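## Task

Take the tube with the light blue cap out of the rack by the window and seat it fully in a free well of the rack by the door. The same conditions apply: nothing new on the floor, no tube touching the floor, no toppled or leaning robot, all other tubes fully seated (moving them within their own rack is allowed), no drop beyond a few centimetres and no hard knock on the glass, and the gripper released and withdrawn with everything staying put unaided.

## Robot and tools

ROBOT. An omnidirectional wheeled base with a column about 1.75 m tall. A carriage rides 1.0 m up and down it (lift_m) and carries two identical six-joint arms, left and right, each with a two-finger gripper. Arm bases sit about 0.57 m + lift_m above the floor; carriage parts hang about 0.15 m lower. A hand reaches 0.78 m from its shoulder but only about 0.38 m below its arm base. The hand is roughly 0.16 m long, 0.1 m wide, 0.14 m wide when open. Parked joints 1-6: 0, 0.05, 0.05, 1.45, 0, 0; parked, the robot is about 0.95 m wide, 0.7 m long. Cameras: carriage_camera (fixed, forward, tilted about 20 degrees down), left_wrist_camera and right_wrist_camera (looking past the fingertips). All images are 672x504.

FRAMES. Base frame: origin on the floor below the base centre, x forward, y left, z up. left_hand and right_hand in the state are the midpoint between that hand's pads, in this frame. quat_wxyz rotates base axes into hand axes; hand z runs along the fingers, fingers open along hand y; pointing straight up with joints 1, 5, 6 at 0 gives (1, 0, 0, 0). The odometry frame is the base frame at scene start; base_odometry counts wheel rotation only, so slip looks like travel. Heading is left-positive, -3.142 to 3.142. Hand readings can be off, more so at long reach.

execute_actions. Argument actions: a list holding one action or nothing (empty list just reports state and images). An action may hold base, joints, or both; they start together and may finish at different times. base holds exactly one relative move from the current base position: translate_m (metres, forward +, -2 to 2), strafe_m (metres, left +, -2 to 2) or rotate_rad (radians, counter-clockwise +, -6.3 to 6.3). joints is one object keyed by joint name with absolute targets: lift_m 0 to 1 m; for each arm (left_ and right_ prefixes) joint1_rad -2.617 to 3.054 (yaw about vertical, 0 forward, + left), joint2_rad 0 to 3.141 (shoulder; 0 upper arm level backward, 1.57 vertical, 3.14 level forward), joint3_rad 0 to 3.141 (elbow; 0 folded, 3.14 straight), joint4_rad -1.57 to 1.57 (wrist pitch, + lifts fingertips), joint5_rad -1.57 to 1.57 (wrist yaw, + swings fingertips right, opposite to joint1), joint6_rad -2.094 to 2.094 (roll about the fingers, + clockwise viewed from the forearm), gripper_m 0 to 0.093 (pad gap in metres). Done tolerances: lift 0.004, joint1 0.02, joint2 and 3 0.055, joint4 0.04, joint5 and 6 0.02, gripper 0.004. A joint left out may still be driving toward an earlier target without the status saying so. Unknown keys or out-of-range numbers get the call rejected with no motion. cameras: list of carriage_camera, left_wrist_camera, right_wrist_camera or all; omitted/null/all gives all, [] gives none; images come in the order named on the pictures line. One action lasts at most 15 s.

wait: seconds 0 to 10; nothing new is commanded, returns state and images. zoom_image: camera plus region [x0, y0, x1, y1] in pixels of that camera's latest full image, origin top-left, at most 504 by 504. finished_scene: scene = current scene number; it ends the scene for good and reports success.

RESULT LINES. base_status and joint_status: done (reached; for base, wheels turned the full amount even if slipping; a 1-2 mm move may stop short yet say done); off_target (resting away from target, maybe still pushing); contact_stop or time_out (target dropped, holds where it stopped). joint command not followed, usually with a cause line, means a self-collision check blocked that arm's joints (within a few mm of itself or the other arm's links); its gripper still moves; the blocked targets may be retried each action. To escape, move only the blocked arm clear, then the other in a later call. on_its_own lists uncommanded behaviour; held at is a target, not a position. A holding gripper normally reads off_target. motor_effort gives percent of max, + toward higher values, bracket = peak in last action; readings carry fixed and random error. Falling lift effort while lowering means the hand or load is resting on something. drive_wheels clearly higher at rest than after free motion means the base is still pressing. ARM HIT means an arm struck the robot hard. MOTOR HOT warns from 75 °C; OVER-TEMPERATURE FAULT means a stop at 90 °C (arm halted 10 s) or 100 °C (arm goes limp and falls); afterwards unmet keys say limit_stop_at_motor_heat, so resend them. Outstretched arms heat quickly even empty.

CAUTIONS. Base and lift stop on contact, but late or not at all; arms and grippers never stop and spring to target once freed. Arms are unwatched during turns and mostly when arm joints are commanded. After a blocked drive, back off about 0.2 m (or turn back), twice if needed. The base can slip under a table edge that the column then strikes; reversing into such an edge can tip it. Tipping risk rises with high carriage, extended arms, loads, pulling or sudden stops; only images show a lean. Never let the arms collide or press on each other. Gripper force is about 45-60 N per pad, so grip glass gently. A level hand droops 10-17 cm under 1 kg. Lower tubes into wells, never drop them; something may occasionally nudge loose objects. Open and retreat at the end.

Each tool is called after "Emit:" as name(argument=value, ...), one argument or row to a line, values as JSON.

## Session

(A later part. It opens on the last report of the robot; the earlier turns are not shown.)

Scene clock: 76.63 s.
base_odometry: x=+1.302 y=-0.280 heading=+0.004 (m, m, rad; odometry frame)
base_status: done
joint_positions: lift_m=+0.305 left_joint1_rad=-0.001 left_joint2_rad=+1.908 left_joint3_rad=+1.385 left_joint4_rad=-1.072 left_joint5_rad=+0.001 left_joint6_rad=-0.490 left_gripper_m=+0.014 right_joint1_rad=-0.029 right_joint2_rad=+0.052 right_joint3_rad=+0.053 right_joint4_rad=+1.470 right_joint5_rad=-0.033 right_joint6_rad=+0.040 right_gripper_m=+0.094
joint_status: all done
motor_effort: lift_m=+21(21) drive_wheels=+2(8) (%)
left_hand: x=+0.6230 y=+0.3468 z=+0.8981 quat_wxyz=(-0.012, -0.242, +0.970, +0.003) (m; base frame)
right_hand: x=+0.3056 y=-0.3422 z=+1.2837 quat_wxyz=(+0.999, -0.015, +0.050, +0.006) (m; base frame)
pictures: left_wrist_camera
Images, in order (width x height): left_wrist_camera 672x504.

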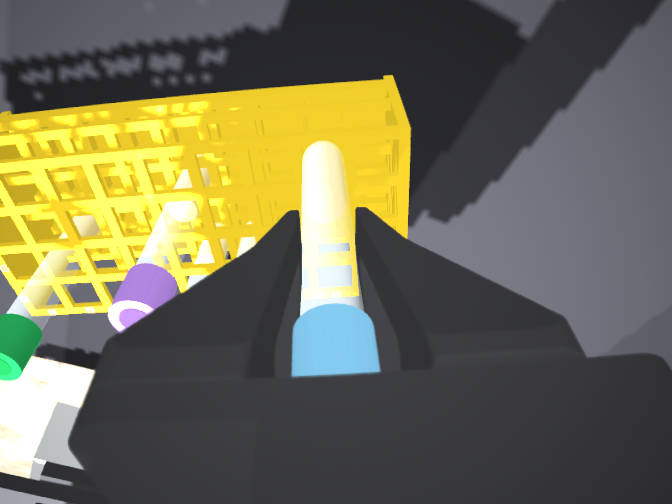

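Emit:
execute_actions(
  actions=[
    {"base":{"translate_m":-0.007}},
  ],
  cameras=[],
)

Emit:
execute_actions(
  actions=[
    {"joints":{"lift_m":0.285}},
  ],
  cameras=["left_wrist_camera"],
)

Emit:
zoom_image(
  camera="left_wrist_camera",
  region=[180,60,440,260],
)

Scene clock: 77.73 s.
base_odometry: x=+1.295 y=-0.280 heading=+0.004 (m, m, rad; odometry frame)
base_status: done
joint_positions: lift_m=+0.305 left_joint1_rad=-0.001 left_joint2_rad=+1.908 left_joint3_rad=+1.385 left_joint4_rad=-1.072 left_joint5_rad=+0.001 left_joint6_rad=-0.490 left_gripper_m=+0.014 right_joint1_rad=-0.029 right_joint2_rad=+0.052 right_joint3_rad=+0.053 right_joint4_rad=+1.471 right_joint5_rad=-0.033 right_joint6_rad=+0.040 right_gripper_m=+0.094
joint_status: not commanded
motor_effort: lift_m=+21(21) drive_wheels=+3(4) (%)
left_hand: x=+0.6231 y=+0.3468 z=+0.8981 quat_wxyz=(-0.012, -0.242, +0.970, +0.003) (m; base frame)
right_hand: x=+0.3053 y=-0.3422 z=+1.2838 quat_wxyz=(+0.999, -0.015, +0.050, +0.006) (m; base frame)
pictures: none
No camera images: the call's "cameras" was empty. Leave "cameras" out to get every camera's image.

Scene clock: 78.57 s.
base_odometry: x=+1.295 y=-0.280 heading=+0.004 (m, m, rad; odometry frame)
base_status: not commanded
joint_positions: lift_m=+0.285 left_joint1_rad=-0.001 left_joint2_rad=+1.910 left_joint3_rad=+1.385 left_joint4_rad=-1.071 left_joint5_rad=+0.004 left_joint6_rad=-0.490 left_gripper_m=+0.014 right_joint1_rad=-0.029 right_joint2_rad=+0.052 right_joint3_rad=+0.053 right_joint4_rad=+1.470 right_joint5_rad=-0.033 right_joint6_rad=+0.040 right_gripper_m=+0.094
joint_status: all done
motor_effort: lift_m=+21(22) drive_wheels=+2(3) (%)
left_hand: x=+0.6232 y=+0.3462 z=+0.8775 quat_wxyz=(-0.013, -0.242, +0.970, +0.001) (m; base frame)
right_hand: x=+0.3056 y=-0.3422 z=+1.2637 quat_wxyz=(+0.999, -0.015, +0.050, +0.006) (m; base frame)
pictures: left_wrist_camera
Images, in order (width x height): left_wrist_camera 672x504.

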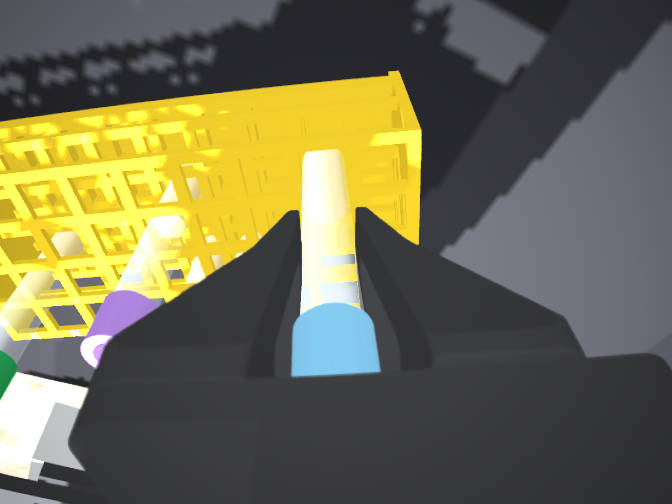

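Region (180, 60, 440, 260) of left_wrist_camera's 672x504 image, scaled by 1.938, with more detail than that image has; it fills the top 388 rows of this view, and the rest is white.

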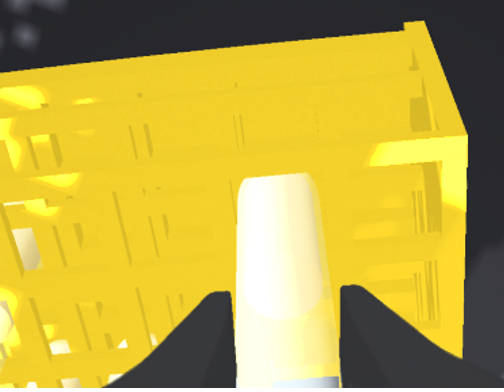

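Tip is under the bar: it's in a well.

Emit:
execute_actions(
  actions=[
    {"joints":{"lift_m":0.262}},
  ],
  cameras=[],
)

Emit:
execute_actions(
  actions=[
    {"joints":{"lift_m":0.25}},
  ],
  cameras=["left_wrist_camera"],
)

Scene clock: 79.30 s.
base_odometry: x=+1.295 y=-0.280 heading=+0.004 (m, m, rad; odometry frame)
base_status: not commanded
joint_positions: lift_m=+0.262 left_joint1_rad=-0.001 left_joint2_rad=+1.910 left_joint3_rad=+1.385 left_joint4_rad=-1.071 left_joint5_rad=+0.004 left_joint6_rad=-0.490 left_gripper_m=+0.014 right_joint1_rad=-0.029 right_joint2_rad=+0.052 right_joint3_rad=+0.053 right_joint4_rad=+1.470 right_joint5_rad=-0.033 right_joint6_rad=+0.040 right_gripper_m=+0.094
joint_status: all done
motor_effort: lift_m=+21(22) drive_wheels=+2(2) (%)
left_hand: x=+0.6233 y=+0.3462 z=+0.8545 quat_wxyz=(-0.013, -0.242, +0.970, +0.001) (m; base frame)
right_hand: x=+0.3056 y=-0.3422 z=+1.2407 quat_wxyz=(+0.999, -0.015, +0.051, +0.006) (m; base frame)
pictures: none
No camera images: the call's "cameras" was empty. Leave "cameras" out to get every camera's image.

Scene clock: 80.07 s.
base_odometry: x=+1.295 y=-0.280 heading=+0.004 (m, m, rad; odometry frame)
base_status: not commanded
joint_positions: lift_m=+0.250 left_joint1_rad=-0.001 left_joint2_rad=+1.908 left_joint3_rad=+1.385 left_joint4_rad=-1.070 left_joint5_rad=+0.004 left_joint6_rad=-0.490 left_gripper_m=+0.014 right_joint1_rad=-0.029 right_joint2_rad=+0.052 right_joint3_rad=+0.053 right_joint4_rad=+1.470 right_joint5_rad=-0.033 right_joint6_rad=+0.040 right_gripper_m=+0.094
joint_status: all done
motor_effort: lift_m=+21(22) drive_wheels=+2(2) (%)
left_hand: x=+0.6235 y=+0.3462 z=+0.8430 quat_wxyz=(-0.012, -0.242, +0.970, +0.001) (m; base frame)
right_hand: x=+0.3056 y=-0.3422 z=+1.2287 quat_wxyz=(+0.999, -0.015, +0.051, +0.006) (m; base frame)
pictures: left_wrist_camera
Images, in order (width x height): left_wrist_camera 672x504.

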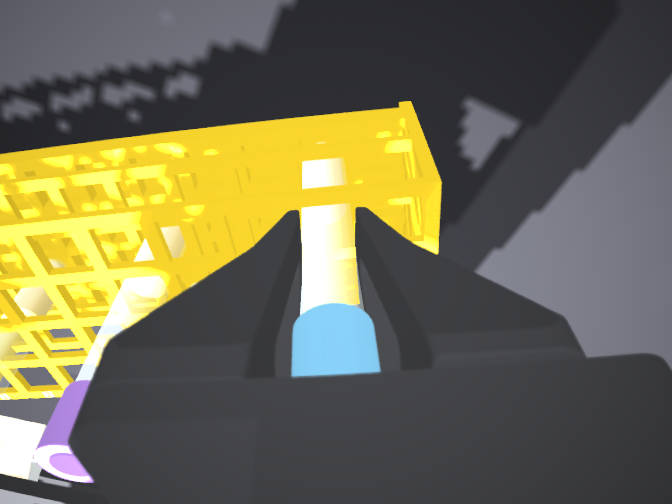

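Emit:
execute_actions(
  actions=[
    {"joints":{"left_gripper_m":0.034}},
  ],
  cameras=[],
)

Emit:
execute_actions(
  actions=[
    {"joints":{"lift_m":0.36}},
  ],
  cameras=["left_wrist_camera","carriage_camera"],
)

Scene clock: 80.70 s.
base_odometry: x=+1.295 y=-0.280 heading=+0.004 (m, m, rad; odometry frame)
base_status: not commanded
joint_positions: lift_m=+0.250 left_joint1_rad=-0.001 left_joint2_rad=+1.908 left_joint3_rad=+1.385 left_joint4_rad=-1.070 left_joint5_rad=+0.004 left_joint6_rad=-0.490 left_gripper_m=+0.034 right_joint1_rad=-0.029 right_joint2_rad=+0.052 right_joint3_rad=+0.053 right_joint4_rad=+1.470 right_joint5_rad=-0.033 right_joint6_rad=+0.040 right_gripper_m=+0.094
joint_status: all done
motor_effort: lift_m=+21(21) drive_wheels=+2(2) (%)
left_hand: x=+0.6235 y=+0.3462 z=+0.8430 quat_wxyz=(-0.012, -0.242, +0.970, +0.001) (m; base frame)
right_hand: x=+0.3056 y=-0.3422 z=+1.2287 quat_wxyz=(+0.999, -0.015, +0.051, +0.006) (m; base frame)
pictures: none
No camera images: the call's "cameras" was empty. Leave "cameras" out to get every camera's image.

Scene clock: 81.67 s.
base_odometry: x=+1.295 y=-0.280 heading=+0.004 (m, m, rad; odometry frame)
base_status: not commanded
joint_positions: lift_m=+0.360 left_joint1_rad=-0.001 left_joint2_rad=+1.908 left_joint3_rad=+1.385 left_joint4_rad=-1.070 left_joint5_rad=+0.004 left_joint6_rad=-0.490 left_gripper_m=+0.034 right_joint1_rad=-0.029 right_joint2_rad=+0.052 right_joint3_rad=+0.053 right_joint4_rad=+1.470 right_joint5_rad=-0.033 right_joint6_rad=+0.040 right_gripper_m=+0.094
joint_status: all done
motor_effort: lift_m=+23(28) drive_wheels=+2(2) (%)
left_hand: x=+0.6235 y=+0.3462 z=+0.9530 quat_wxyz=(-0.012, -0.242, +0.970, +0.001) (m; base frame)
right_hand: x=+0.3056 y=-0.3422 z=+1.3385 quat_wxyz=(+0.999, -0.015, +0.051, +0.006) (m; base frame)
pictures: carriage_camera, left_wrist_camera
Images, in order (width x height): carriage_camera 672x504, left_wrist_camera 672x504.

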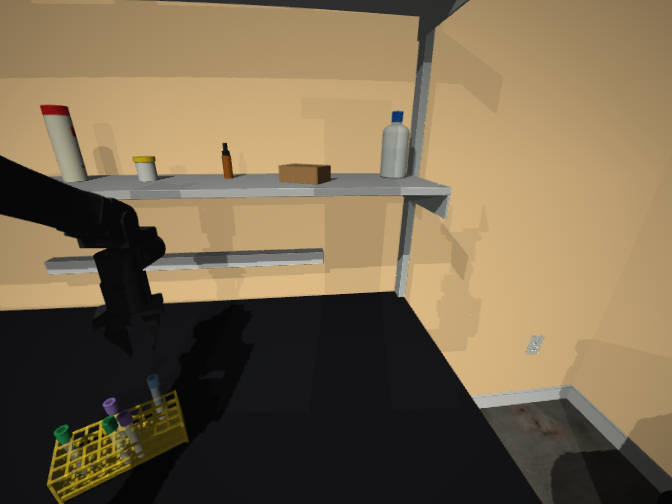

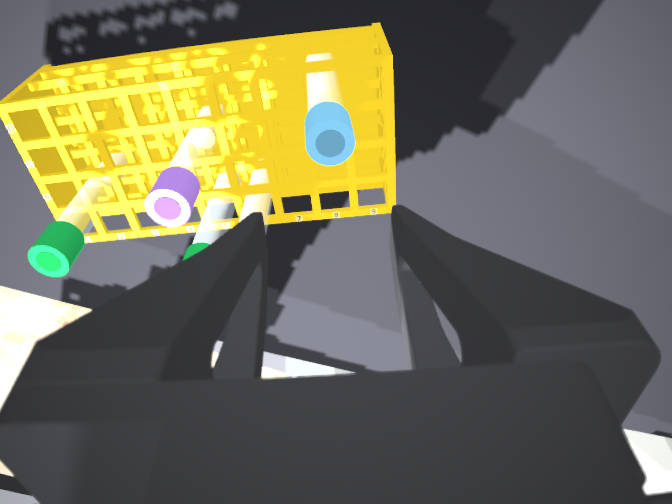

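Emit:
finished_scene(
  scene=2,
)

The scene is finished: the task was done.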